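# Push loaded utility cart through door into taped area

## Task

Move the loaded utility cart through the door that closes by itself and leave it parked in the zone outlined by yellow tape, so that each of its four wheels stands fully inside the outline and none touches the tape. Every carton has to rest in the cart's upper tray, with no part of any carton extending beyond the tray's rim. The robot must not fall or be left leaning. The result must stay in place without the robot's help, so at the end the robot must not be holding or touching anything it moved: release it and back away. A loose object may occasionally get nudged by something else.

## Robot and tools

Robot: a Hello Robot Stretch 3 with a single arm. It has a two-wheeled differential base (0.33 m long, 0.34 m wide), a mast with a lift, and a telescoping arm that sticks out to the robot's right side. The gripper cannot move forward or back by itself, so reaching forward means driving the base. Turning in place pivots about the point midway between the drive wheels, 0.05 m behind the front edge. With the arm pulled in and the wrist folded, a turn sweeps a circle of radius 0.28 m. An unfolded, level wrist reaches past that circle.

Frames: the base frame has its origin on the floor between the drive wheels, with x forward, y to the left and z up. hand_pose is reported in this frame, at the point where the closed fingertips meet. The odometry frame is the base frame as it was at the start.

execute_actions: its argument actions is a list with zero or one action. An action can contain base, joints, contact_limits, or a combination. Motions in one action start together.
- base takes exactly one key. translate_m is a straight drive, in metres, relative to where the base currently stands, from -1 to 1, with forward positive. rotate_rad is a turn in place, in radians, from -3.2 to 3.2, with left (counter-clockwise) positive. The base cannot move sideways.
- joints maps joint names to absolute targets (not offsets): lift_m 0 to 1.1 (arm height on the mast); arm_m 0 to 0.52 (extension); wrist_yaw_rad -1.345 to 4.42 (0 is along the arm, positive swings toward the front, 3.0 folds over the base); wrist_pitch_rad -1.57 to 0.451 (0 is level, negative tips the fingers down); wrist_roll_rad -2.911 to 2.911; gripper_m -0.089 to 0.179 (larger is more open; the real fingertip gap is somewhat smaller, and it is zero below 0.007); head_pan_rad -3.953 to 1.73 (0 is forward, positive is left, -1.57 faces along the arm); head_tilt_rad -1.53 to 0.419 (negative looks down).
- contact_limits: {"arm_m": n}, where n is a motor effort in percent from 1 to 100. The arm halts once it reaches that effort, and the limit also caps how hard the arm holds until the next action.
- cameras: a list drawn from head_camera, nav_camera, wrist_camera, all. Leaving it out or passing null gives all cameras; [] gives none.
An unknown key or an out-of-range number rejects the whole call, and nothing moves. Joints you omit may still be pushing toward an earlier target. Any single action lasts at most 15 s.

wait: seconds from 0 to 10. It commands nothing new and returns state and images.
zoom_image: camera plus region [x0, y0, x1, y1] in pixels of that camera's most recent full image, with the origin at the top left and at most 504x504.
finished_scene: scene (an integer). It ends the scene permanently and reports success. Call it only once the cart is parked, the robot has released it and has moved away.

Speed: the base drives faster (0.30 m/s, 1.9 rad/s) only when stowed, meaning lift_m below 0.30, arm_m below 0.03 and wrist_yaw_rad above 2.54. Otherwise it is limited to 0.10 m/s and 0.63 rad/s. While the robot thinks, it keeps obeying its last command. A base move is measured from the pose in the latest reported state.

Reading results: base_status and joint_status report how each motion ended. done means the target was reached; for the base, it means the wheels turned as commanded, even if they slipped. off_target means the motion stopped short and may still be pushing. contact_stop means the arm or lift pressed against something; that joint then goes slack until you command it again. time_out and torque_fault also clear the target. A wrist servo that is overloaded shuts off for 10 s. on_its_own lists joints that were not commanded; "held at" gives their target, not their actual position. motor_effort is a percentage, with the peak in brackets. It carries fixed bias and noise; positive wheel effort pushes forward. An effort at rest outside its normal range suggests a load or contact. base_odometry counts wheel rotation, so slipping shows up as travel. turned_by_wheels and turned_by_imu report turning since the previous result. base_tilt gives forward and right lean in degrees, with a fixed error of up to about 4. lidar_m gives 12 sectors of 30 degrees each, counter-clockwise from straight ahead (4th is left, 7th is behind, 10th is right), measured in a plane 0.17 m above the floor, covering 0.15 to 12 m. A - means nothing was detected. The lidar misses glass and thin legs, and its own body hides sectors 5, 6, 9 and 10 when the lift is low. wrist_depth_mm and head_depth_mm are 7x7 grids of median depth in millimetres. If a result reports a stop, the calls that follow it in the same reply are skipped.

Gripper: to grip, close to a value below the object's width. To release, open to at least 0.02 above the value where contact occurred. Neither the reading nor done confirms that you are holding something.

Safety: fold or unfold the wrist only with lift_m between 0.32 and 0.95, wrist_pitch_rad at -0.4 and roll near 0. After folding, you may lower the lift to 0.25. If wrist_yaw_rad is below -0.4, keep pitch at -0.5 or lower. Avoid pressing against something immovable when the gripper is higher than about 0.45 m, and never push a second time after a contact_stop. Do not drive while the gripper is gripping or hooking something fixed. If the robot snags or leans, reverse the last move in small steps, pull the gripper free, and lower the lift to about 0.2 if needed. Avoid drops, slams, hard impacts and heavy shoving of the cart, since its cartons must stay in the tray.

Each tool is called after "Emit:" as name([rows], argument=value, ...), one row to a line, values as JSON.

## Session

Emit:
execute_actions(actions=[])

Scene clock: 0.00 s.
base_odometry: x=+0.000 y=+0.000 heading=+0.000 (m, m, rad; odometry frame)
turned_by_wheels: +0.000 (rad since the last result)
turned_by_imu: +0.000 (rad since the last result)
base_tilt: forward=+3.3 right=+1.0 (deg)
lidar_m: 1.08 1.30 1.48 1.89 1.87 1.03 0.82 0.81 0.84 0.67 0.66 0.72
head_depth_mm: 848 857 865 874 890 898 914 / 975 989 1000 1013 1031 1045 1064 / 1146 1165 1188 1204 1223 1248 1271 / 1486 1606 1644 1667 1708 1745 1801 / 1789 2051 2126 2159 2180 2198 2094 / 2066 2567 2701 2758 2904 2727 2120 / 2068 2774 2814 2828 2829 2792 2139
base_status: not commanded
joint_positions: lift_m=+0.308 arm_m=-0.001 wrist_yaw_rad=+2.954 wrist_pitch_rad=-0.468 wrist_roll_rad=+0.018 gripper_m=+0.037 head_pan_rad=-0.009 head_tilt_rad=-0.015
joint_status: not commanded
motor_effort: left_wheel=-1 right_wheel=+0 lift_m=+34 arm_m=+0 wrist_yaw_rad=+0 wrist_pitch_rad=+7 wrist_roll_rad=+0 gripper_m=+1 head_pan_rad=-1 head_tilt_rad=+5 (%)
hand_pose: x=+0.0194 y=+0.0698 z=+0.3101 quat_wxyz=(+0.229, +0.706, +0.097, +0.663) (m; base frame)
wrist_depth_mm: - - - - - - - / - - - - - - - / 968 - 950 961 933 940 909 / 767 740 735 741 735 740 725 / 618 624 616 618 630 603 600 / 528 529 - 536 - 514 509 / 468 - - - 434 443 447
pictures: head_camera (sideways: a quarter turn clockwise sets it upright), nav_camera (sideways: a quarter turn counterclockwise sets it upright), wrist_camera
Images, in order (width x height): head_camera 896x504, nav_camera 672x504, wrist_camera 644x364.

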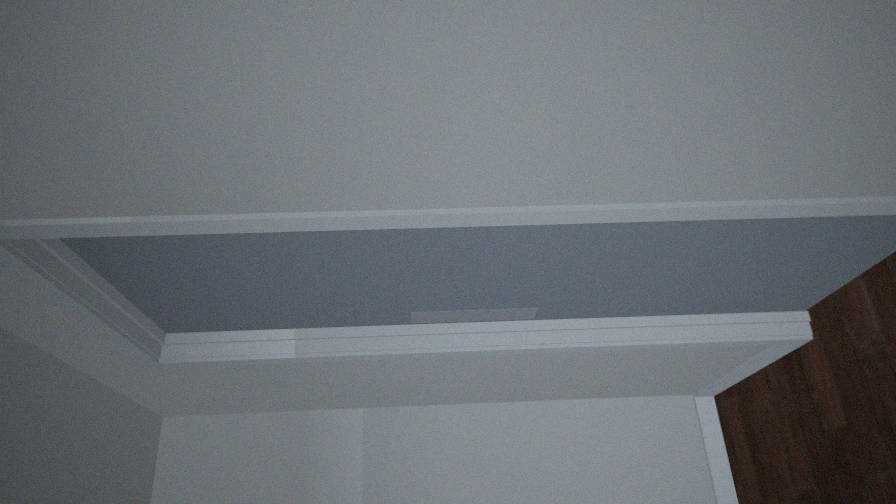

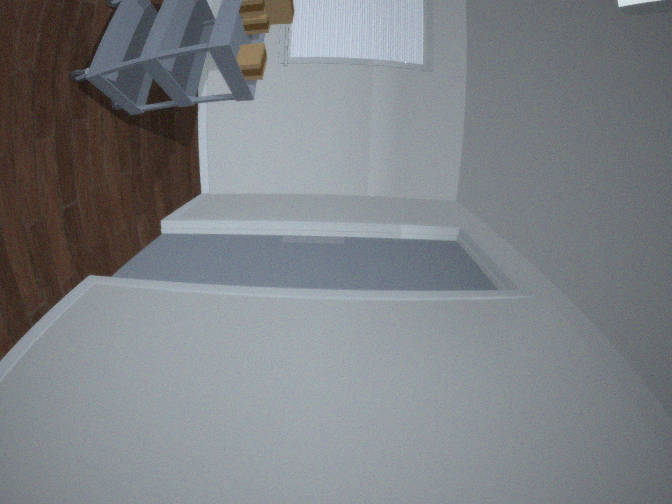

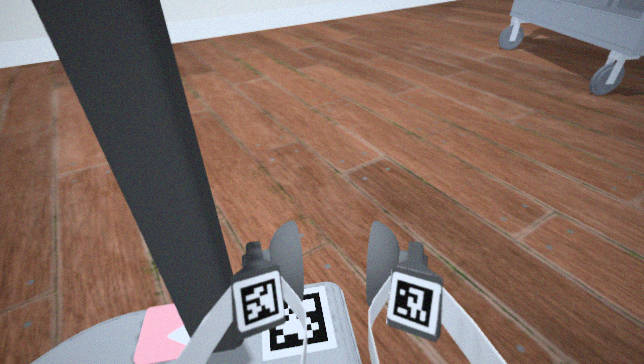

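Emit:
execute_actions([
  {"joints":{"head_pan_rad":0.8,"head_tilt_rad":-0.55}},
], cameras=["head_camera","nav_camera"])

Emit:
execute_actions([
  {"joints":{"head_pan_rad":0.2,"head_tilt_rad":-0.55}},
], cameras=["head_camera","nav_camera"])

Scene clock: 4.47 s.
base_odometry: x=+0.000 y=+0.000 heading=+0.000 (m, m, rad; odometry frame)
turned_by_wheels: +0.000 (rad since the last result)
turned_by_imu: -0.001 (rad since the last result)
base_tilt: forward=+3.2 right=+1.0 (deg)
lidar_m: 1.08 1.30 1.48 1.89 1.88 1.03 0.82 0.81 0.84 0.67 0.66 0.72
head_depth_mm: 2438 2657 2895 2398 1838 1487 1261 / 2513 2713 1800 2114 1838 1490 1256 / 2602 2740 1582 1670 1769 1497 1253 / 2686 1621 1829 1854 1783 1496 1261 / 2797 1728 1898 2069 1848 1494 1263 / 2868 3138 3243 2391 1833 1489 1260 / 2679 2803 2865 2398 1854 1499 1259
base_status: not commanded
joint_positions: lift_m=+0.308 arm_m=-0.001 wrist_yaw_rad=+2.954 wrist_pitch_rad=-0.468 wrist_roll_rad=+0.018 gripper_m=+0.037 head_pan_rad=+0.793 head_tilt_rad=-0.543
joint_status: all done
motor_effort: left_wheel=-1(0) right_wheel=+0(0) lift_m=+33(33) arm_m=-1(0) wrist_yaw_rad=+1(0) wrist_pitch_rad=+7(8) wrist_roll_rad=+0(0) gripper_m=+0(1) head_pan_rad=+2(32) head_tilt_rad=-6(46) (%)
hand_pose: x=+0.0194 y=+0.0698 z=+0.3101 quat_wxyz=(+0.229, +0.706, +0.097, +0.663) (m; base frame)
wrist_depth_mm: - - - - - - - / - - - - - - - / 961 - 958 950 945 927 917 / 756 736 753 747 739 730 722 / 625 624 608 614 627 606 596 / 531 522 - 532 - 515 510 / 470 - - - 440 447 450
pictures: head_camera (sideways: a quarter turn clockwise sets it upright), nav_camera (sideways: a quarter turn counterclockwise sets it upright)
camera_calibration (this result's frames):
head_camera: T_world_to_cam=[[-0.393532, -0.374114, -0.839745, 1.12103], [-0.678937, 0.734142, -0.00889426, 0.0131671], [0.61982, 0.566634, -0.542908, 0.655803], [0, 0, 0, 1]] pos_world=[0.0436226, 0.0381269, 1.29754]
nav_camera: T_world_to_cam=[[0.327899, 0.379169, 0.865282, -1.08617], [0.727448, -0.685713, 0.0248146, 0.0149357], [0.602745, 0.621312, -0.50067, 0.612262], [0, 0, 0, 1]] pos_world=[-0.0237476, 0.0416792, 1.24602]
Images, in order (width x height): head_camera 896x504, nav_camera 672x504.

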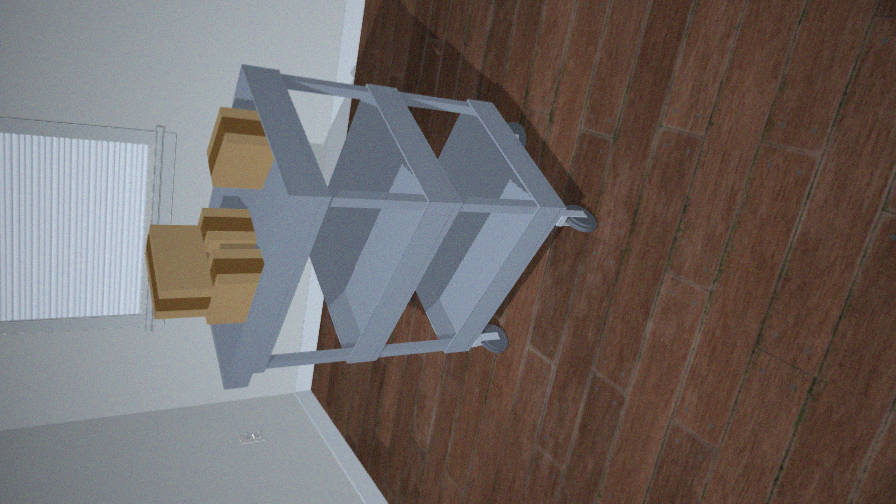

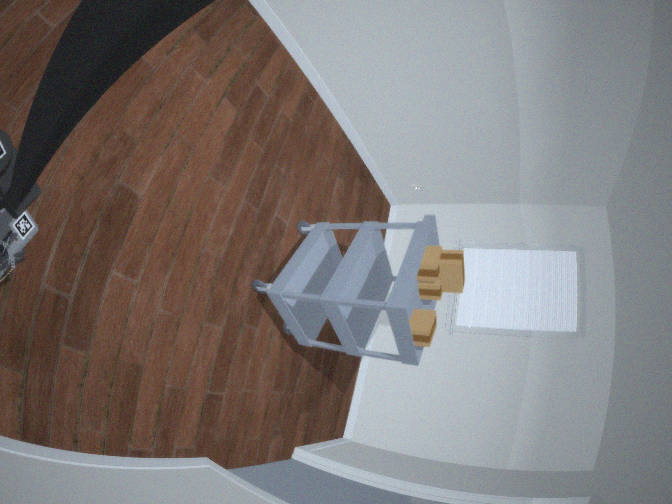

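Scene clock: 5.37 s.
base_odometry: x=+0.000 y=+0.000 heading=+0.000 (m, m, rad; odometry frame)
turned_by_wheels: +0.000 (rad since the last result)
turned_by_imu: +0.000 (rad since the last result)
base_tilt: forward=+3.3 right=+1.0 (deg)
lidar_m: 1.08 1.30 1.48 1.89 1.87 1.03 0.82 0.81 0.84 0.67 0.66 0.72
head_depth_mm: 1080 1133 1188 1247 1313 1379 1254 / 1499 1580 1665 1577 1674 1496 1257 / 1852 1997 2182 2216 1838 1497 1256 / 2375 2626 2860 2373 1837 1490 1256 / 2535 2786 2997 2369 1839 1489 1260 / 2472 2726 2956 2390 1834 1487 1260 / 2433 2627 2852 1872 1787 1489 1263
base_status: not commanded
joint_positions: lift_m=+0.308 arm_m=-0.001 wrist_yaw_rad=+2.954 wrist_pitch_rad=-0.468 wrist_roll_rad=+0.018 gripper_m=+0.037 head_pan_rad=+0.207 head_tilt_rad=-0.543
joint_status: all done
motor_effort: left_wheel=-1(1) right_wheel=+0(0) lift_m=+33(34) arm_m=-1(0) wrist_yaw_rad=+0(0) wrist_pitch_rad=+7(7) wrist_roll_rad=+0(0) gripper_m=+0(0) head_pan_rad=-3(29) head_tilt_rad=-4(3) (%)
hand_pose: x=+0.0194 y=+0.0698 z=+0.3101 quat_wxyz=(+0.229, +0.706, +0.097, +0.663) (m; base frame)
wrist_depth_mm: - - - - - - - / - - - - - - - / 970 - 960 954 936 940 923 / 759 735 750 740 727 731 720 / 624 622 615 612 632 603 602 / 527 522 - 532 - 517 512 / 467 - - - 440 449 449
pictures: head_camera (sideways: a quarter turn clockwise sets it upright), nav_camera (sideways: a quarter turn counterclockwise sets it upright)
camera_calibration (this result's frames):
head_camera: T_world_to_cam=[[-0.5349, -0.0943429, -0.839631, 1.12175], [-0.160116, 0.987058, -0.00890395, 0.0100149], [0.829605, 0.129675, -0.543084, 0.654751], [0, 0, 0, 1]] pos_world=[0.0584418, 0.0110385, 1.29753]
nav_camera: T_world_to_cam=[[0.483, 0.134829, 0.865178, -1.08698], [0.227313, -0.973506, 0.02481, 0.0179926], [0.845601, 0.184683, -0.500851, 0.611016], [0, 0, 0, 1]] pos_world=[0.0042471, 0.0512289, 1.24601]
Images, in order (width x height): head_camera 896x504, nav_camera 672x504.

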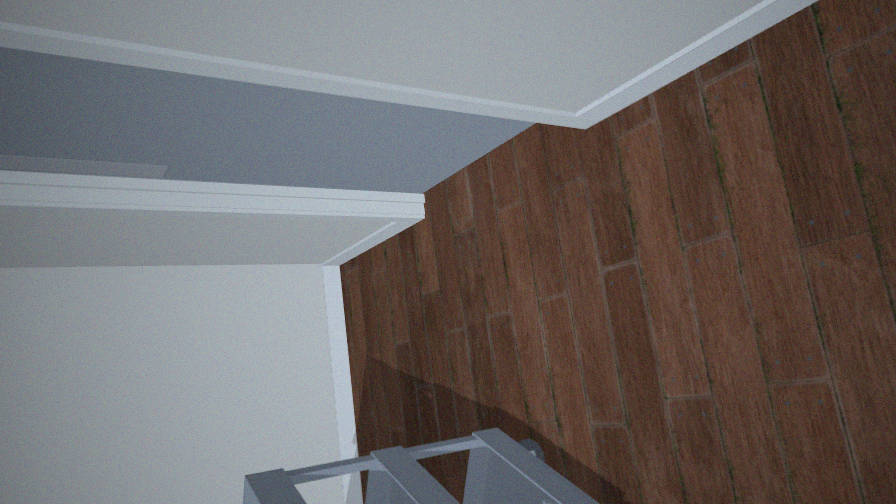

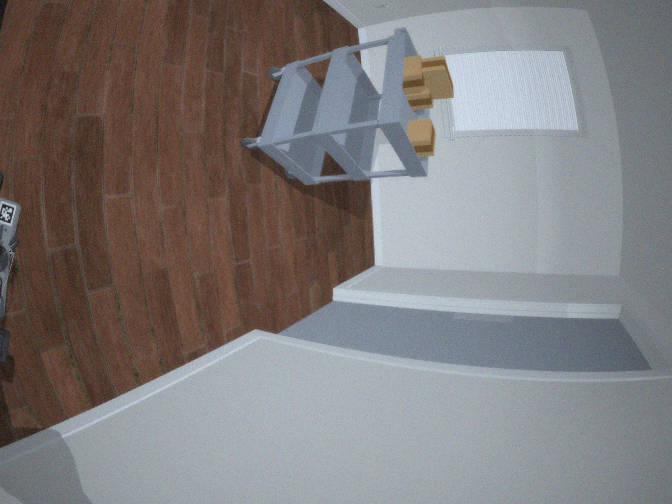

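Emit:
execute_actions([
  {"base":{"rotate_rad":0.24},"joints":{"lift_m":0.28}},
], cameras=[])

Emit:
execute_actions([
  {"base":{"translate_m":1.0}},
], cameras=[])

Emit:
execute_actions([
  {"base":{"translate_m":0.27}},
], cameras=[])

Emit:
execute_actions([
  {"base":{"rotate_rad":1.72},"joints":{"head_pan_rad":-0.3,"head_tilt_rad":-1.0}},
], cameras=[])

Emit:
execute_actions([
  {"joints":{"lift_m":0.55,"wrist_pitch_rad":-0.4}},
], cameras=[])

Emit:
execute_actions([
  {"joints":{"wrist_yaw_rad":1.57,"arm_m":0.02}},
], cameras=[])

Emit:
execute_actions([
  {"joints":{"wrist_pitch_rad":0,"wrist_roll_rad":1.57,"gripper_m":0.17}},
])

Scene clock: 36.13 s.
base_odometry: x=+0.000 y=+0.000 heading=+0.240 (m, m, rad; odometry frame)
turned_by_wheels: +0.240 (rad since the last result)
turned_by_imu: +0.239 (rad since the last result)
base_tilt: forward=+3.2 right=+1.0 (deg)
lidar_m: 1.61 1.30 2.05 1.87 1.39 0.89 0.81 0.81 0.72 0.66 0.66 0.81
head_depth_mm: 2014 2022 2117 2205 1838 1485 1258 / 2521 2721 2948 2374 1837 1487 1259 / 2541 2786 3045 2362 1827 1484 1259 / 2511 2765 3057 2394 1833 1491 1256 / 2510 2737 1826 1933 1799 1495 1259 / 2528 2696 1501 1659 1719 1494 1261 / 2519 2684 1628 1745 1778 1491 1253
base_status: done
joint_positions: lift_m=+0.280 arm_m=-0.001 wrist_yaw_rad=+2.954 wrist_pitch_rad=-0.468 wrist_roll_rad=+0.018 gripper_m=+0.037 head_pan_rad=+0.207 head_tilt_rad=-0.543
joint_status: all done
motor_effort: left_wheel=-1(6) right_wheel=+1(6) lift_m=+22(31) arm_m=-1(0) wrist_yaw_rad=+0(0) wrist_pitch_rad=+7(7) wrist_roll_rad=+0(0) gripper_m=+1(0) head_pan_rad=-3(2) head_tilt_rad=-4(4) (%)
hand_pose: x=+0.0194 y=+0.0698 z=+0.2820 quat_wxyz=(+0.229, +0.706, +0.097, +0.663) (m; base frame)
wrist_depth_mm: - - - - - - - / - - - - - - - / 891 - 879 894 874 861 858 / 705 686 688 699 688 675 681 / 581 579 575 570 585 564 560 / 490 506 - - - 475 480 / - - - - 409 420 418
pictures: none
No camera images: the call's "cameras" was empty. Leave "cameras" out to get every camera's image.

Scene clock: 41.17 s.
base_odometry: x=+0.971 y=+0.238 heading=+0.240 (m, m, rad; odometry frame)
turned_by_wheels: +0.000 (rad since the last result)
turned_by_imu: +0.001 (rad since the last result)
base_tilt: forward=+3.2 right=+1.1 (deg)
lidar_m: 1.24 0.63 0.56 2.02 2.04 1.96 1.79 0.86 0.55 0.50 0.51 0.72
head_depth_mm: 1536 1533 1530 1524 1539 1488 1255 / 1676 1841 2002 2187 1837 1491 1256 / 1666 1831 2049 2239 1827 1490 1255 / 1667 1851 2051 2235 1844 1490 1257 / 1676 1837 2053 2245 1834 1496 1258 / 1673 1840 2047 2231 1836 1487 1234 / 1660 1846 2047 2221 1717 993 1115
base_status: done
joint_positions: lift_m=+0.280 arm_m=-0.001 wrist_yaw_rad=+2.954 wrist_pitch_rad=-0.468 wrist_roll_rad=+0.018 gripper_m=+0.037 head_pan_rad=+0.207 head_tilt_rad=-0.544
joint_status: not commanded
motor_effort: left_wheel=-2(5) right_wheel=+1(7) lift_m=+23(22) arm_m=+0(0) wrist_yaw_rad=+0(0) wrist_pitch_rad=+7(7) wrist_roll_rad=+0(0) gripper_m=+0(0) head_pan_rad=-4(2) head_tilt_rad=-3(4) (%)
hand_pose: x=+0.0194 y=+0.0698 z=+0.2819 quat_wxyz=(+0.229, +0.706, +0.097, +0.663) (m; base frame)
wrist_depth_mm: - - - - - - - / - - - - 618 590 573 / 907 - 896 876 801 825 687 / 709 692 689 698 680 686 672 / 586 580 572 574 588 568 561 / 495 507 - - - 482 481 / - - - - 412 420 419
pictures: none
No camera images: the call's "cameras" was empty. Leave "cameras" out to get every camera's image.

Scene clock: 43.90 s.
base_odometry: x=+1.234 y=+0.302 heading=+0.240 (m, m, rad; odometry frame)
turned_by_wheels: +0.000 (rad since the last result)
turned_by_imu: +0.000 (rad since the last result)
base_tilt: forward=+3.2 right=+1.0 (deg)
lidar_m: 1.13 1.73 0.48 0.48 2.09 2.25 2.06 0.79 0.50 0.45 0.54 0.67
head_depth_mm: 1409 1406 1409 1399 1392 1384 1260 / 1437 1586 1755 1913 1763 1490 1256 / 1448 1590 1766 1994 1832 1499 1254 / 1439 1583 1776 2001 1842 1486 1256 / 1440 1584 1776 2001 1830 1489 1259 / 1441 1582 1766 2003 1826 1491 1260 / 1442 1598 1767 2005 1834 1500 1258
base_status: done
joint_positions: lift_m=+0.280 arm_m=-0.001 wrist_yaw_rad=+2.954 wrist_pitch_rad=-0.468 wrist_roll_rad=+0.018 gripper_m=+0.037 head_pan_rad=+0.207 head_tilt_rad=-0.544
joint_status: not commanded
motor_effort: left_wheel=-3(5) right_wheel=+1(7) lift_m=+23(22) arm_m=+0(0) wrist_yaw_rad=+1(0) wrist_pitch_rad=+7(7) wrist_roll_rad=+0(0) gripper_m=+0(0) head_pan_rad=-3(2) head_tilt_rad=-3(4) (%)
hand_pose: x=+0.0194 y=+0.0698 z=+0.2819 quat_wxyz=(+0.229, +0.706, +0.097, +0.663) (m; base frame)
wrist_depth_mm: - - - - - - - / - - 721 558 741 668 - / 888 - 681 592 567 775 862 / 705 685 687 684 674 686 678 / 587 577 580 575 584 562 560 / 498 503 - - - 479 475 / - - - - 410 420 420
pictures: none
No camera images: the call's "cameras" was empty. Leave "cameras" out to get every camera's image.

Scene clock: 46.30 s.
base_odometry: x=+1.234 y=+0.302 heading=+1.960 (m, m, rad; odometry frame)
turned_by_wheels: +1.720 (rad since the last result)
turned_by_imu: +1.715 (rad since the last result)
base_tilt: forward=+3.2 right=+1.0 (deg)
lidar_m: 0.49 2.13 2.15 2.05 0.68 0.48 0.45 0.56 0.74 1.60 0.51 0.48
head_depth_mm: 860 612 641 1447 1359 1222 1115 / 732 609 647 952 1307 1219 1116 / 815 749 637 967 1248 1220 1139 / 786 746 647 965 1277 1209 1128 / 855 745 653 960 1281 1207 1118 / 852 720 644 976 1319 1204 1103 / 1920 1969 1649 1489 1333 1205 1098
base_status: done
joint_positions: lift_m=+0.280 arm_m=-0.001 wrist_yaw_rad=+2.954 wrist_pitch_rad=-0.468 wrist_roll_rad=+0.018 gripper_m=+0.037 head_pan_rad=-0.293 head_tilt_rad=-0.988
joint_status: all done
motor_effort: left_wheel=-1(7) right_wheel=+1(8) lift_m=+23(22) arm_m=-1(1) wrist_yaw_rad=+0(0) wrist_pitch_rad=+7(8) wrist_roll_rad=+0(0) gripper_m=+1(0) head_pan_rad=-3(26) head_tilt_rad=-7(44) (%)
hand_pose: x=+0.0194 y=+0.0698 z=+0.2819 quat_wxyz=(+0.229, +0.706, +0.097, +0.663) (m; base frame)
wrist_depth_mm: 713 - - - - - - / 727 - - - - - - / 723 - 889 886 875 859 853 / 685 684 699 691 688 685 679 / 582 577 578 569 587 564 563 / 493 502 - - - 478 478 / - - - - 408 421 415
pictures: none
No camera images: the call's "cameras" was empty. Leave "cameras" out to get every camera's image.

Scene clock: 49.60 s.
base_odometry: x=+1.234 y=+0.302 heading=+1.960 (m, m, rad; odometry frame)
turned_by_wheels: +0.000 (rad since the last result)
turned_by_imu: -0.001 (rad since the last result)
base_tilt: forward=+3.2 right=+1.0 (deg)
lidar_m: 0.48 2.13 2.15 2.05 0.68 0.48 0.45 0.56 0.75 1.60 0.51 0.48
head_depth_mm: 860 612 642 1447 1354 1222 1109 / 732 609 647 952 1307 1213 - / 816 749 639 966 1242 1217 1138 / 786 747 646 966 1281 1217 1128 / 858 743 652 962 1274 1209 1119 / 854 718 645 976 1312 1209 1104 / 1917 1955 1649 1481 1330 1208 1100
base_status: not commanded
joint_positions: lift_m=+0.550 arm_m=-0.001 wrist_yaw_rad=+2.954 wrist_pitch_rad=-0.417 wrist_roll_rad=+0.018 gripper_m=+0.037 head_pan_rad=-0.293 head_tilt_rad=-0.988
joint_status: all done
motor_effort: left_wheel=-2(2) right_wheel=+1(1) lift_m=+44(57) arm_m=-1(1) wrist_yaw_rad=+0(0) wrist_pitch_rad=+9(9) wrist_roll_rad=+0(0) gripper_m=+1(1) head_pan_rad=-3(3) head_tilt_rad=-8(7) (%)
hand_pose: x=+0.0207 y=+0.0764 z=+0.5624 quat_wxyz=(+0.212, +0.708, +0.079, +0.669) (m; base frame)
wrist_depth_mm: 714 - - - - - - / 732 - - - - - - / 758 - - - - - - / 734 - - - - - - / 732 982 - - - - 997 / 703 874 - 857 - 846 833 / 678 741 - 743 712 738 730
pictures: none
No camera images: the call's "cameras" was empty. Leave "cameras" out to get every camera's image.

Scene clock: 51.30 s.
base_odometry: x=+1.234 y=+0.302 heading=+1.960 (m, m, rad; odometry frame)
turned_by_wheels: +0.000 (rad since the last result)
turned_by_imu: +0.000 (rad since the last result)
base_tilt: forward=+3.1 right=+1.0 (deg)
lidar_m: 0.49 2.12 2.15 2.05 0.68 0.48 0.45 0.56 0.75 1.60 0.51 0.48
head_depth_mm: 860 612 642 1443 1353 1226 1139 / 733 607 645 949 1309 1242 1087 / 813 751 637 966 1247 1214 1138 / 786 747 647 965 1285 1211 1127 / 858 745 653 963 1281 1211 1119 / 854 720 645 976 1318 1211 1100 / 1907 1941 1659 1496 1337 1201 1098
base_status: not commanded
joint_positions: lift_m=+0.550 arm_m=+0.020 wrist_yaw_rad=+1.572 wrist_pitch_rad=-0.417 wrist_roll_rad=+0.018 gripper_m=+0.037 head_pan_rad=-0.293 head_tilt_rad=-0.988
joint_status: all done
motor_effort: left_wheel=-2(1) right_wheel=+1(1) lift_m=+44(44) arm_m=+3(4) wrist_yaw_rad=-1(2) wrist_pitch_rad=+9(9) wrist_roll_rad=+0(0) gripper_m=+0(0) head_pan_rad=-3(3) head_tilt_rad=-8(8) (%)
hand_pose: x=+0.2031 y=-0.1646 z=+0.5624 quat_wxyz=(+0.589, +0.596, -0.390, +0.381) (m; base frame)
wrist_depth_mm: - - - - 911 827 - / - - 523 660 710 698 402 / - - 470 402 362 340 297 / - - - 896 384 339 316 / - - 988 794 829 727 974 / 879 877 856 667 - 620 855 / 744 737 726 713 542 688 736
pictures: none
No camera images: the call's "cameras" was empty. Leave "cameras" out to get every camera's image.

Scene clock: 53.10 s.
base_odometry: x=+1.234 y=+0.302 heading=+1.960 (m, m, rad; odometry frame)
turned_by_wheels: +0.000 (rad since the last result)
turned_by_imu: +0.000 (rad since the last result)
base_tilt: forward=+3.2 right=+1.1 (deg)
lidar_m: 0.49 2.13 2.16 2.05 0.68 0.48 0.45 0.56 0.74 1.60 0.51 0.48
head_depth_mm: 860 612 641 1439 1353 1241 1141 / 732 608 647 954 1310 1240 1082 / 815 749 638 966 1242 1207 1140 / 784 746 647 966 1291 1207 1127 / 857 743 652 964 1282 1213 1121 / 854 721 644 979 1317 1205 1102 / 1906 1957 1645 1492 1336 1207 1098
base_status: not commanded
joint_positions: lift_m=+0.550 arm_m=+0.020 wrist_yaw_rad=+1.572 wrist_pitch_rad=-0.021 wrist_roll_rad=+1.567 gripper_m=+0.170 head_pan_rad=-0.293 head_tilt_rad=-0.988
joint_status: all done
motor_effort: left_wheel=-2(2) right_wheel=+1(1) lift_m=+44(43) arm_m=+3(3) wrist_yaw_rad=-2(2) wrist_pitch_rad=+10(9) wrist_roll_rad=+1(2) gripper_m=+1(91) head_pan_rad=-3(2) head_tilt_rad=-7(8) (%)
hand_pose: x=+0.2343 y=-0.1645 z=+0.6586 quat_wxyz=(+0.009, +0.707, -0.707, -0.006) (m; base frame)
wrist_depth_mm: - 284 449 - 664 288 595 / - 309 451 - 664 314 625 / - 337 452 - 655 349 629 / - 380 458 - 651 682 626 / - - 459 - 439 - 587 / - 476 480 - 478 - 497 / - - - - - - -
pictures: head_camera (sideways: a quarter turn clockwise sets it upright), nav_camera (sideways: a quarter turn counterclockwise sets it upright), wrist_camera
camera_calibration (this result's frames):
head_camera: T_world_to_cam=[[-0.809898, 0.262904, -0.524354, 0.712567], [0.324987, 0.945304, -0.0280003, 0.0319063], [0.488313, -0.193086, -0.85104, 1.05735], [0, 0, 0, 1]] pos_world=[0.0504213, -0.0133392, 1.27438]
nav_camera: T_world_to_cam=[[0.798256, -0.206853, 0.565684, -0.698578], [-0.259358, -0.965696, 0.0128645, 0.0365241], [0.543618, -0.156984, -0.824522, 1.03385], [0, 0, 0, 1]] pos_world=[0.00509734, 0.0530662, 1.24714]
wrist_camera: T_world_to_cam=[[0.0115529, -0.00350088, -0.999927, 0.659379], [-0.142206, 0.989824, -0.00510853, 0.236823], [0.98977, 0.142255, 0.0109375, -0.0536719], [0, 0, 0, 1]] pos_world=[0.0791828, -0.22447, 0.661128]
Images, in order (width x height): head_camera 896x504, nav_camera 672x504, wrist_camera 644x364.

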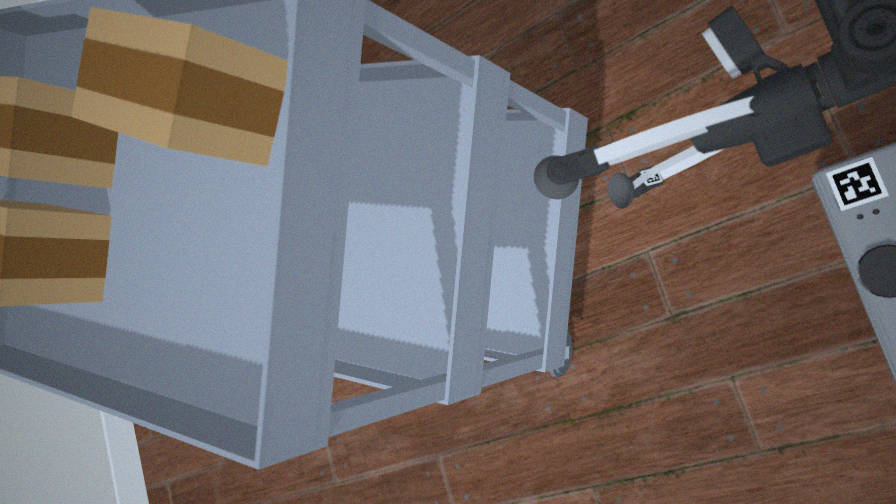

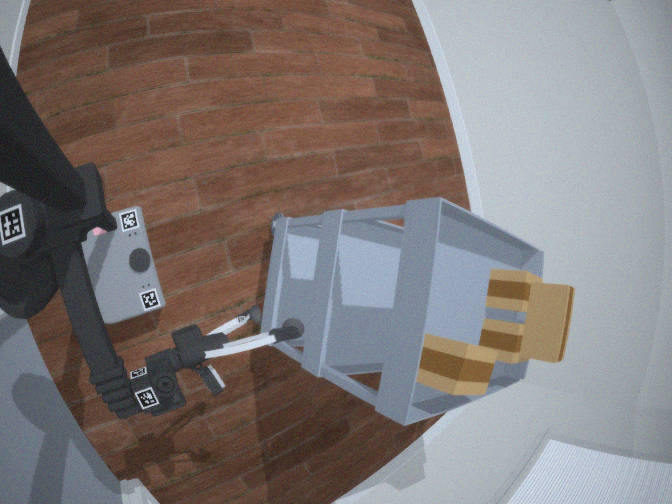

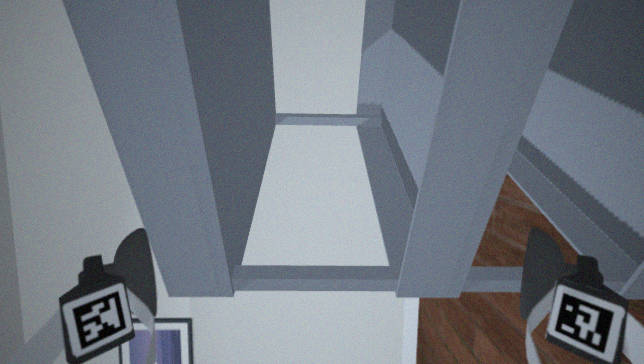

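Emit:
execute_actions([
  {"joints":{"lift_m":0.392,"gripper_m":0.179},"base":{"translate_m":0.12}},
], cameras=["wrist_camera"])

Emit:
execute_actions([
  {"base":{"translate_m":0.14}},
])

Scene clock: 58.93 s.
base_odometry: x=+1.188 y=+0.413 heading=+1.960 (m, m, rad; odometry frame)
turned_by_wheels: +0.000 (rad since the last result)
turned_by_imu: -0.001 (rad since the last result)
base_tilt: forward=+3.2 right=+1.0 (deg)
lidar_m: 0.38 2.01 2.15 2.06 0.85 0.61 0.57 0.68 0.91 1.71 0.40 0.37
head_depth_mm: 695 569 566 581 894 1222 1136 / 683 734 618 594 894 1221 1120 / 688 741 648 904 888 1214 1130 / 708 745 646 897 1125 1214 1130 / 858 743 641 902 1030 1210 1115 / 1855 1884 618 718 1313 1207 1100 / 1792 1952 1693 1492 1330 1200 1102
base_status: done
joint_positions: lift_m=+0.392 arm_m=+0.020 wrist_yaw_rad=+1.572 wrist_pitch_rad=-0.020 wrist_roll_rad=+1.568 gripper_m=+0.179 head_pan_rad=-0.293 head_tilt_rad=-0.988
joint_status: all done
motor_effort: left_wheel=-2(2) right_wheel=+1(5) lift_m=+22(37) arm_m=+3(3) wrist_yaw_rad=-1(2) wrist_pitch_rad=+9(10) wrist_roll_rad=+0(1) gripper_m=+2(53) head_pan_rad=-4(2) head_tilt_rad=-8(8) (%)
hand_pose: x=+0.2343 y=-0.1645 z=+0.5017 quat_wxyz=(+0.009, +0.707, -0.707, -0.006) (m; base frame)
wrist_depth_mm: 352 516 - 184 745 651 433 / 353 523 - 201 817 642 432 / 352 517 - 219 862 635 432 / 354 525 - 242 - 599 431 / 351 - - 270 - 573 429 / 329 - - 305 - 987 - / - 362 368 352 370 369 -
pictures: wrist_camera
camera_calibration (this result's frames):
wrist_camera: T_world_to_cam=[[0.0127699, -0.00324504, -0.999913, 0.502244], [-0.142178, 0.989828, -0.00502807, 0.235985], [0.989759, 0.14223, 0.0121786, -0.0526151], [0, 0, 0, 1]] pos_world=[0.0792146, -0.224471, 0.504027]
Images, in order (width x height): wrist_camera 644x364.

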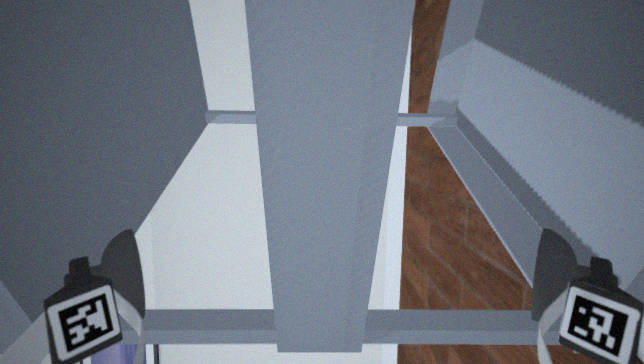

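Scene clock: 61.50 s.
base_odometry: x=+1.135 y=+0.542 heading=+1.960 (m, m, rad; odometry frame)
turned_by_wheels: +0.000 (rad since the last result)
turned_by_imu: +0.000 (rad since the last result)
base_tilt: forward=+3.3 right=+1.1 (deg)
lidar_m: 0.25 1.86 2.16 2.06 1.06 0.75 0.71 0.82 1.10 0.38 0.26 0.24
head_depth_mm: 581 636 650 553 535 998 1137 / 588 684 649 571 535 1064 1124 / 621 655 648 570 526 1088 1128 / 807 730 646 567 809 1102 1127 / 1730 745 627 567 628 1163 1116 / 1740 1917 1691 1424 1315 1203 1104 / 1666 1878 1685 1490 1333 1201 1102
base_status: done
joint_positions: lift_m=+0.392 arm_m=+0.020 wrist_yaw_rad=+1.572 wrist_pitch_rad=-0.020 wrist_roll_rad=+1.568 gripper_m=+0.179 head_pan_rad=-0.293 head_tilt_rad=-0.988
joint_status: not commanded
motor_effort: left_wheel=-1(0) right_wheel=+1(6) lift_m=+23(22) arm_m=+3(3) wrist_yaw_rad=-2(1) wrist_pitch_rad=+10(9) wrist_roll_rad=+1(1) gripper_m=+2(2) head_pan_rad=-2(3) head_tilt_rad=-7(7) (%)
hand_pose: x=+0.2343 y=-0.1645 z=+0.5017 quat_wxyz=(+0.009, +0.707, -0.707, -0.006) (m; base frame)
wrist_depth_mm: 351 69 68 68 68 68 397 / 351 426 73 74 74 74 430 / 351 453 80 80 81 81 430 / 353 483 89 89 89 93 427 / 352 - 99 99 99 476 410 / 331 - 111 112 112 908 - / - - 132 128 129 954 -
pictures: head_camera (sideways: a quarter turn clockwise sets it upright), nav_camera (sideways: a quarter turn counterclockwise sets it upright), wrist_camera
camera_calibration (this result's frames):
head_camera: T_world_to_cam=[[-0.809961, 0.26294, -0.524238, 0.712417], [0.325002, 0.945299, -0.0280055, 0.0319129], [0.488198, -0.193062, -0.851111, 1.05744], [0, 0, 0, 1]] pos_world=[0.0504175, -0.013339, 1.27437]
nav_camera: T_world_to_cam=[[0.798326, -0.206891, 0.565572, -0.698433], [-0.259375, -0.965691, 0.0128603, 0.0365296], [0.543507, -0.156962, -0.824598, 1.03395], [0, 0, 0, 1]] pos_world=[0.00509126, 0.0530684, 1.24714]
wrist_camera: T_world_to_cam=[[0.0127699, -0.00324528, -0.999913, 0.502244], [-0.14216, 0.989831, -0.00502808, 0.235986], [0.989761, 0.142212, 0.0121787, -0.052618], [0, 0, 0, 1]] pos_world=[0.0792135, -0.224473, 0.504027]
Images, in order (width x height): head_camera 896x504, nav_camera 672x504, wrist_camera 644x364.

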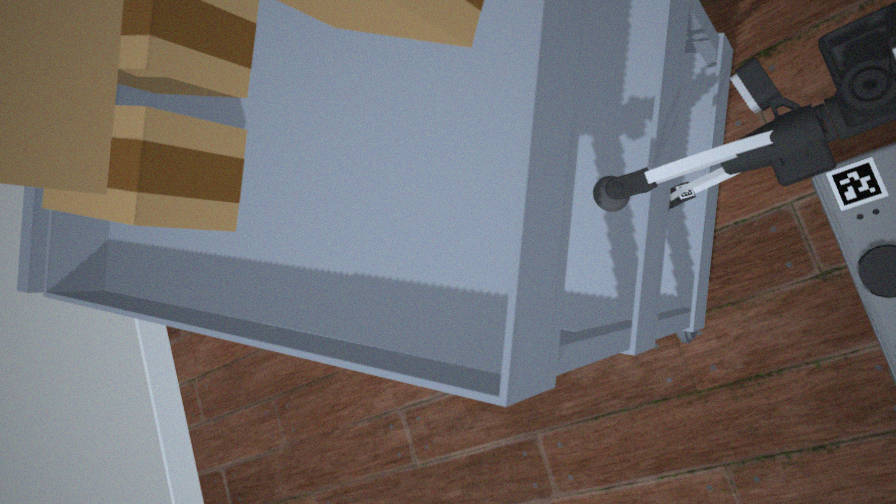

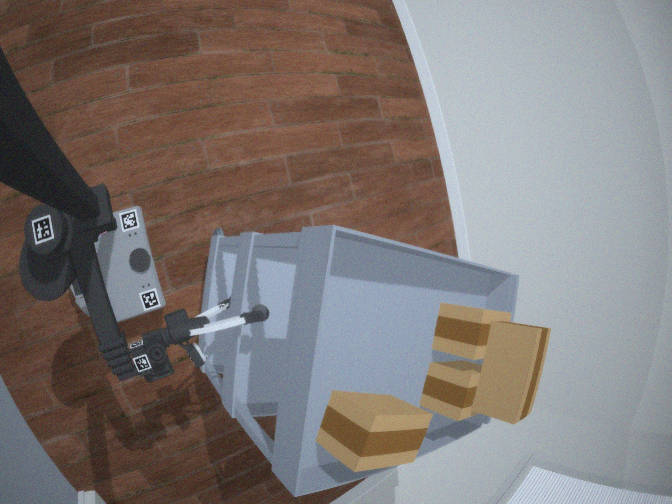

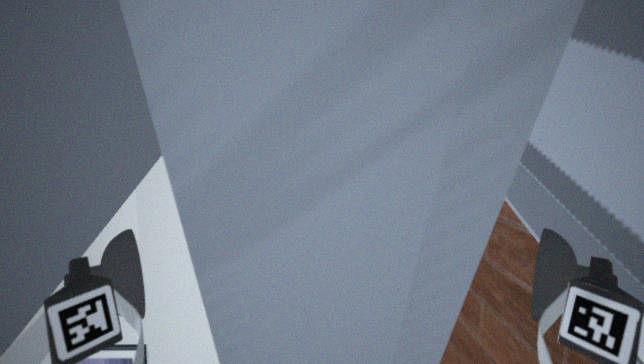

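Emit:
execute_actions([
  {"joints":{"gripper_m":0.03}},
], cameras=[])

Emit:
execute_actions([
  {"joints":{"arm_m":0.15,"head_pan_rad":-0.6}},
])

Scene clock: 65.53 s.
base_odometry: x=+1.135 y=+0.542 heading=+1.959 (m, m, rad; odometry frame)
turned_by_wheels: +0.000 (rad since the last result)
turned_by_imu: -0.001 (rad since the last result)
base_tilt: forward=+3.1 right=+1.0 (deg)
lidar_m: 0.25 1.87 2.16 2.06 1.06 0.75 0.71 0.82 1.10 0.38 0.26 0.24
head_depth_mm: 581 638 651 554 536 1001 1136 / 589 683 650 570 533 1067 1120 / 620 655 648 570 533 1089 1125 / 804 730 646 568 809 1099 1127 / 1748 746 629 566 628 1162 1118 / 1732 1920 1683 1418 1309 1209 1099 / 1668 1881 1693 1485 1332 1205 1101
base_status: not commanded
joint_positions: lift_m=+0.392 arm_m=+0.020 wrist_yaw_rad=+1.572 wrist_pitch_rad=-0.013 wrist_roll_rad=+1.568 gripper_m=+0.032 head_pan_rad=-0.293 head_tilt_rad=-0.988
joint_status: all done
motor_effort: left_wheel=-2(2) right_wheel=+4(4) lift_m=+23(23) arm_m=+3(3) wrist_yaw_rad=-2(2) wrist_pitch_rad=+6(9) wrist_roll_rad=+1(1) gripper_m=-32(99) head_pan_rad=-3(3) head_tilt_rad=-8(8) (%)
hand_pose: x=+0.2345 y=-0.1644 z=+0.5033 quat_wxyz=(+0.006, +0.708, -0.707, -0.004) (m; base frame)
wrist_depth_mm: 348 70 68 68 68 68 398 / 348 424 74 74 74 74 415 / 351 447 81 81 81 81 433 / 348 477 89 89 89 92 433 / 349 - 99 100 100 455 411 / 361 - 112 113 113 752 383 / - - 133 129 130 951 566
pictures: none
No camera images: the call's "cameras" was empty. Leave "cameras" out to get every camera's image.

Scene clock: 67.73 s.
base_odometry: x=+1.135 y=+0.542 heading=+1.960 (m, m, rad; odometry frame)
turned_by_wheels: +0.000 (rad since the last result)
turned_by_imu: -0.001 (rad since the last result)
base_tilt: forward=+3.3 right=+1.0 (deg)
lidar_m: 1.81 1.86 2.16 2.06 1.06 0.75 0.71 0.82 1.10 0.55 0.30 0.26
head_depth_mm: 1855 568 596 864 1312 1256 1139 / 827 605 623 591 893 1199 1114 / 680 732 647 576 885 1203 1139 / 658 721 644 567 844 1170 1137 / 631 696 643 566 745 1187 1104 / 661 711 652 1231 1336 1206 1102 / 786 770 1669 1489 1326 1205 1099
base_status: not commanded
joint_positions: lift_m=+0.392 arm_m=+0.150 wrist_yaw_rad=+1.590 wrist_pitch_rad=-0.013 wrist_roll_rad=+1.570 gripper_m=+0.042 head_pan_rad=-0.593 head_tilt_rad=-0.989
joint_status: all done
on_its_own: gripper_m is held at +0.041, not at your +0.030, by its stall guard, which is still easing; wrist_yaw_rad is at rest, and its effort (-21) is outside its rest range (-12 to +12)
motor_effort: left_wheel=+0(2) right_wheel=+2(14) lift_m=+25(25) arm_m=+5(7) wrist_yaw_rad=-21(58) wrist_pitch_rad=+7(8) wrist_roll_rad=+0(1) gripper_m=-28(33) head_pan_rad=-4(19) head_tilt_rad=-7(8) (%)
hand_pose: x=+0.2345 y=-0.2896 z=+0.5033 quat_wxyz=(+0.006, +0.714, -0.700, -0.004) (m; base frame)
wrist_depth_mm: 345 481 85 85 85 86 438 / 349 478 90 90 90 92 438 / 348 513 95 95 95 538 435 / 350 513 101 102 102 565 434 / 349 536 109 109 109 527 434 / 352 - 117 117 117 438 401 / - - 128 127 127 993 358
pictures: head_camera (sideways: a quarter turn clockwise sets it upright), nav_camera (sideways: a quarter turn counterclockwise sets it upright), wrist_camera
camera_calibration (this result's frames):
head_camera: T_world_to_cam=[[-0.696278, 0.490882, -0.523672, 0.710986], [0.589977, 0.806934, -0.0280308, 0.0303294], [0.408809, -0.328472, -0.851459, 1.05838], [0, 0, 0, 1]] pos_world=[0.0444762, -0.0258369, 1.27434]
nav_camera: T_world_to_cam=[[0.70176, -0.433913, 0.565024, -0.697129], [-0.533323, -0.845814, 0.0128399, 0.0382273], [0.472334, -0.310351, -0.824974, 1.03487], [0, 0, 0, 1]] pos_world=[0.0207985, 0.0510139, 1.24715]
wrist_camera: T_world_to_cam=[[0.0192775, -0.00101865, -0.999814, 0.502468], [-0.160403, 0.987043, -0.00409837, 0.362835], [0.986863, 0.160452, 0.0188643, -0.0323865], [0, 0, 0, 1]] pos_world=[0.0804745, -0.352425, 0.504472]
Images, in order (width x height): head_camera 896x504, nav_camera 672x504, wrist_camera 644x364.

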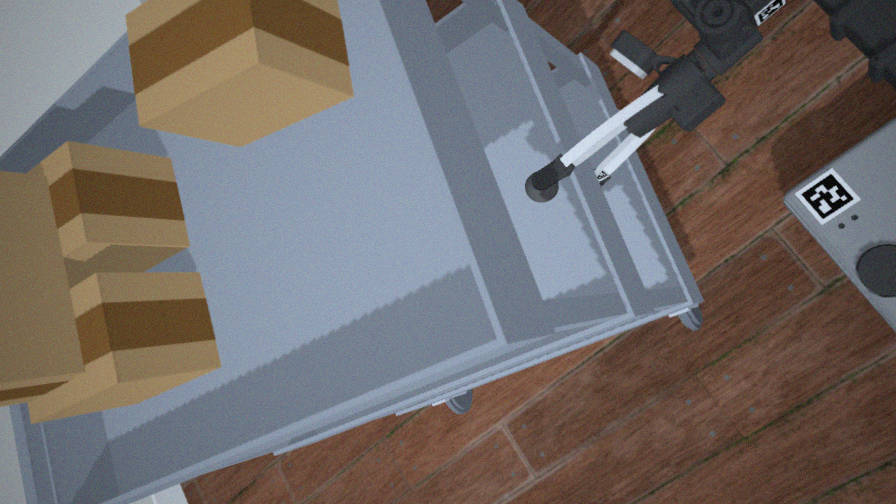

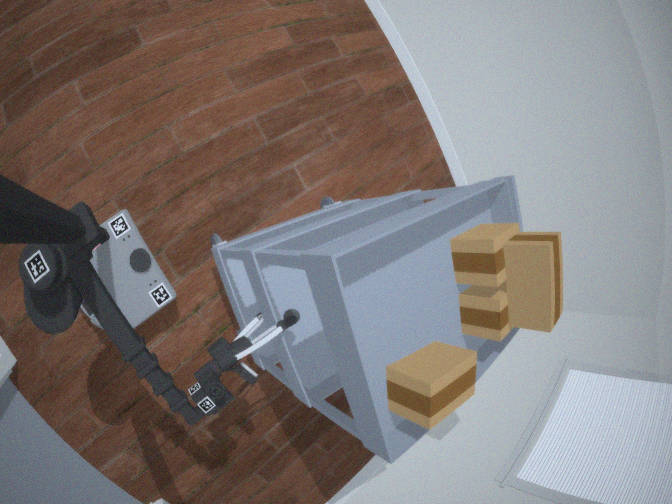

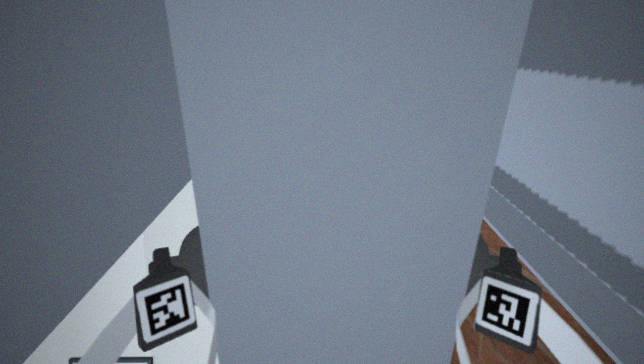

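Emit:
execute_actions([
  {"joints":{"arm_m":0.36,"head_pan_rad":-0.8}},
])

Scene clock: 72.37 s.
base_odometry: x=+1.135 y=+0.542 heading=+1.960 (m, m, rad; odometry frame)
turned_by_wheels: +0.001 (rad since the last result)
turned_by_imu: +0.000 (rad since the last result)
base_tilt: forward=+3.3 right=+1.1 (deg)
lidar_m: 1.81 1.87 2.16 2.06 1.06 0.75 0.71 0.82 1.10 1.71 0.36 0.42
head_depth_mm: 1607 755 1627 1547 1331 1236 1084 / 673 704 661 1189 1349 1219 1126 / 688 721 646 633 1245 1213 1142 / 842 747 644 916 1123 1209 1131 / 727 740 632 945 1284 1209 1106 / 661 707 654 991 1319 1206 1102 / 632 703 1022 1294 1335 1204 1097
base_status: not commanded
joint_positions: lift_m=+0.392 arm_m=+0.360 wrist_yaw_rad=+1.594 wrist_pitch_rad=-0.008 wrist_roll_rad=+1.591 gripper_m=+0.055 head_pan_rad=-0.793 head_tilt_rad=-0.989
joint_status: all done
on_its_own: gripper_m is held at +0.054, not at your +0.030, by its stall guard, which is not easing now; wrist_yaw_rad is at rest, and its effort (-25) is outside its rest range (-12 to +12)
motor_effort: left_wheel=+4(6) right_wheel=-10(14) lift_m=+25(25) arm_m=+6(7) wrist_yaw_rad=-25(36) wrist_pitch_rad=+4(7) wrist_roll_rad=-10(9) gripper_m=-21(23) head_pan_rad=-2(15) head_tilt_rad=-8(8) (%)
hand_pose: x=+0.2346 y=-0.4987 z=+0.5045 quat_wxyz=(-0.003, +0.715, -0.699, -0.010) (m; base frame)
wrist_depth_mm: 350 - 125 125 126 606 432 / 352 515 126 126 126 653 436 / 346 516 127 127 127 647 432 / 347 513 127 127 127 658 436 / 345 507 128 128 128 612 437 / 346 470 129 129 129 577 438 / 346 477 130 129 130 - 419
pictures: head_camera (sideways: a quarter turn clockwise sets it upright), nav_camera (sideways: a quarter turn counterclockwise sets it upright), wrist_camera
camera_calibration (this result's frames):
head_camera: T_world_to_cam=[[-0.584852, 0.619502, -0.523608, 0.710223], [0.738583, 0.673579, -0.0280336, 0.0294267], [0.335324, -0.403124, -0.851498, 1.05888], [0, 0, 0, 1]] pos_world=[0.038574, -0.0329472, 1.27433]
nav_camera: T_world_to_cam=[[0.60155, -0.564762, 0.564962, -0.696437], [-0.690788, -0.722943, 0.0128376, 0.0391908], [0.401185, -0.397992, -0.825017, 1.03536], [0, 0, 0, 1]] pos_world=[0.0306413, 0.0470778, 1.24715]
wrist_camera: T_world_to_cam=[[0.0237296, 0.0202835, -0.999513, 0.51294], [-0.163722, 0.986375, 0.01613, 0.559467], [0.986221, 0.163259, 0.0267271, -0.00139242], [0, 0, 0, 1]] pos_world=[0.0807984, -0.562021, 0.503703]
Images, in order (width x height): head_camera 896x504, nav_camera 672x504, wrist_camera 644x364.

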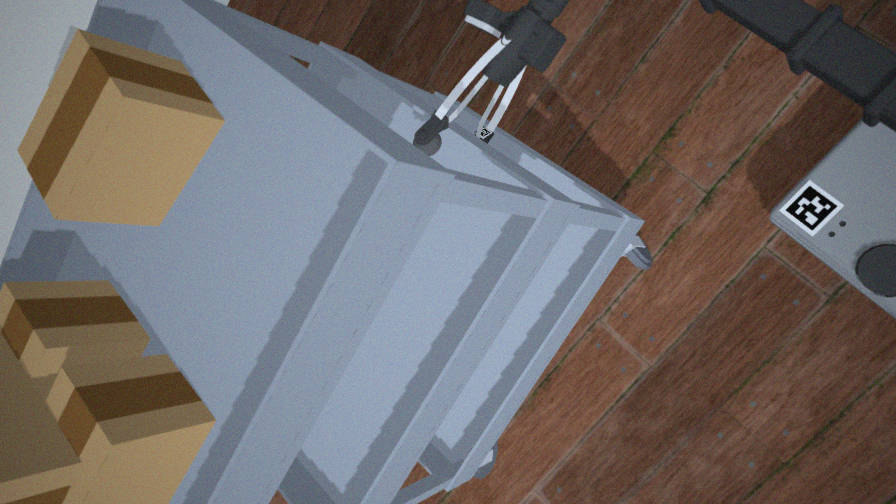

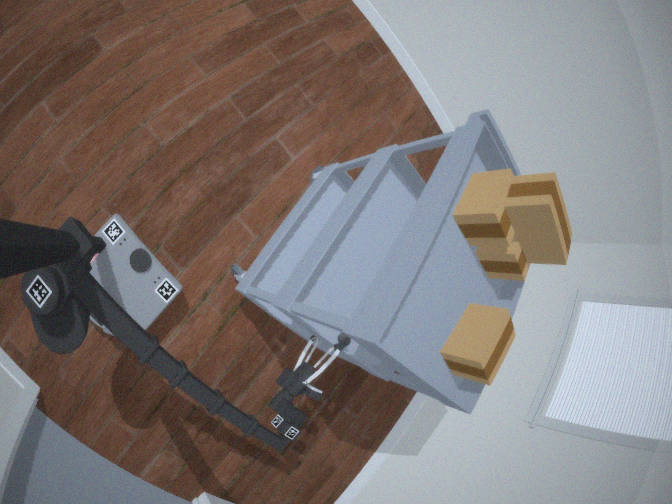

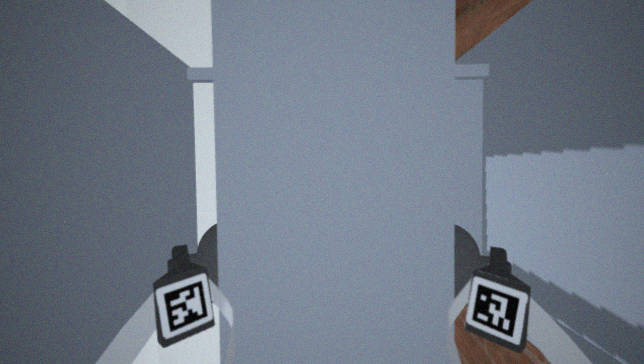

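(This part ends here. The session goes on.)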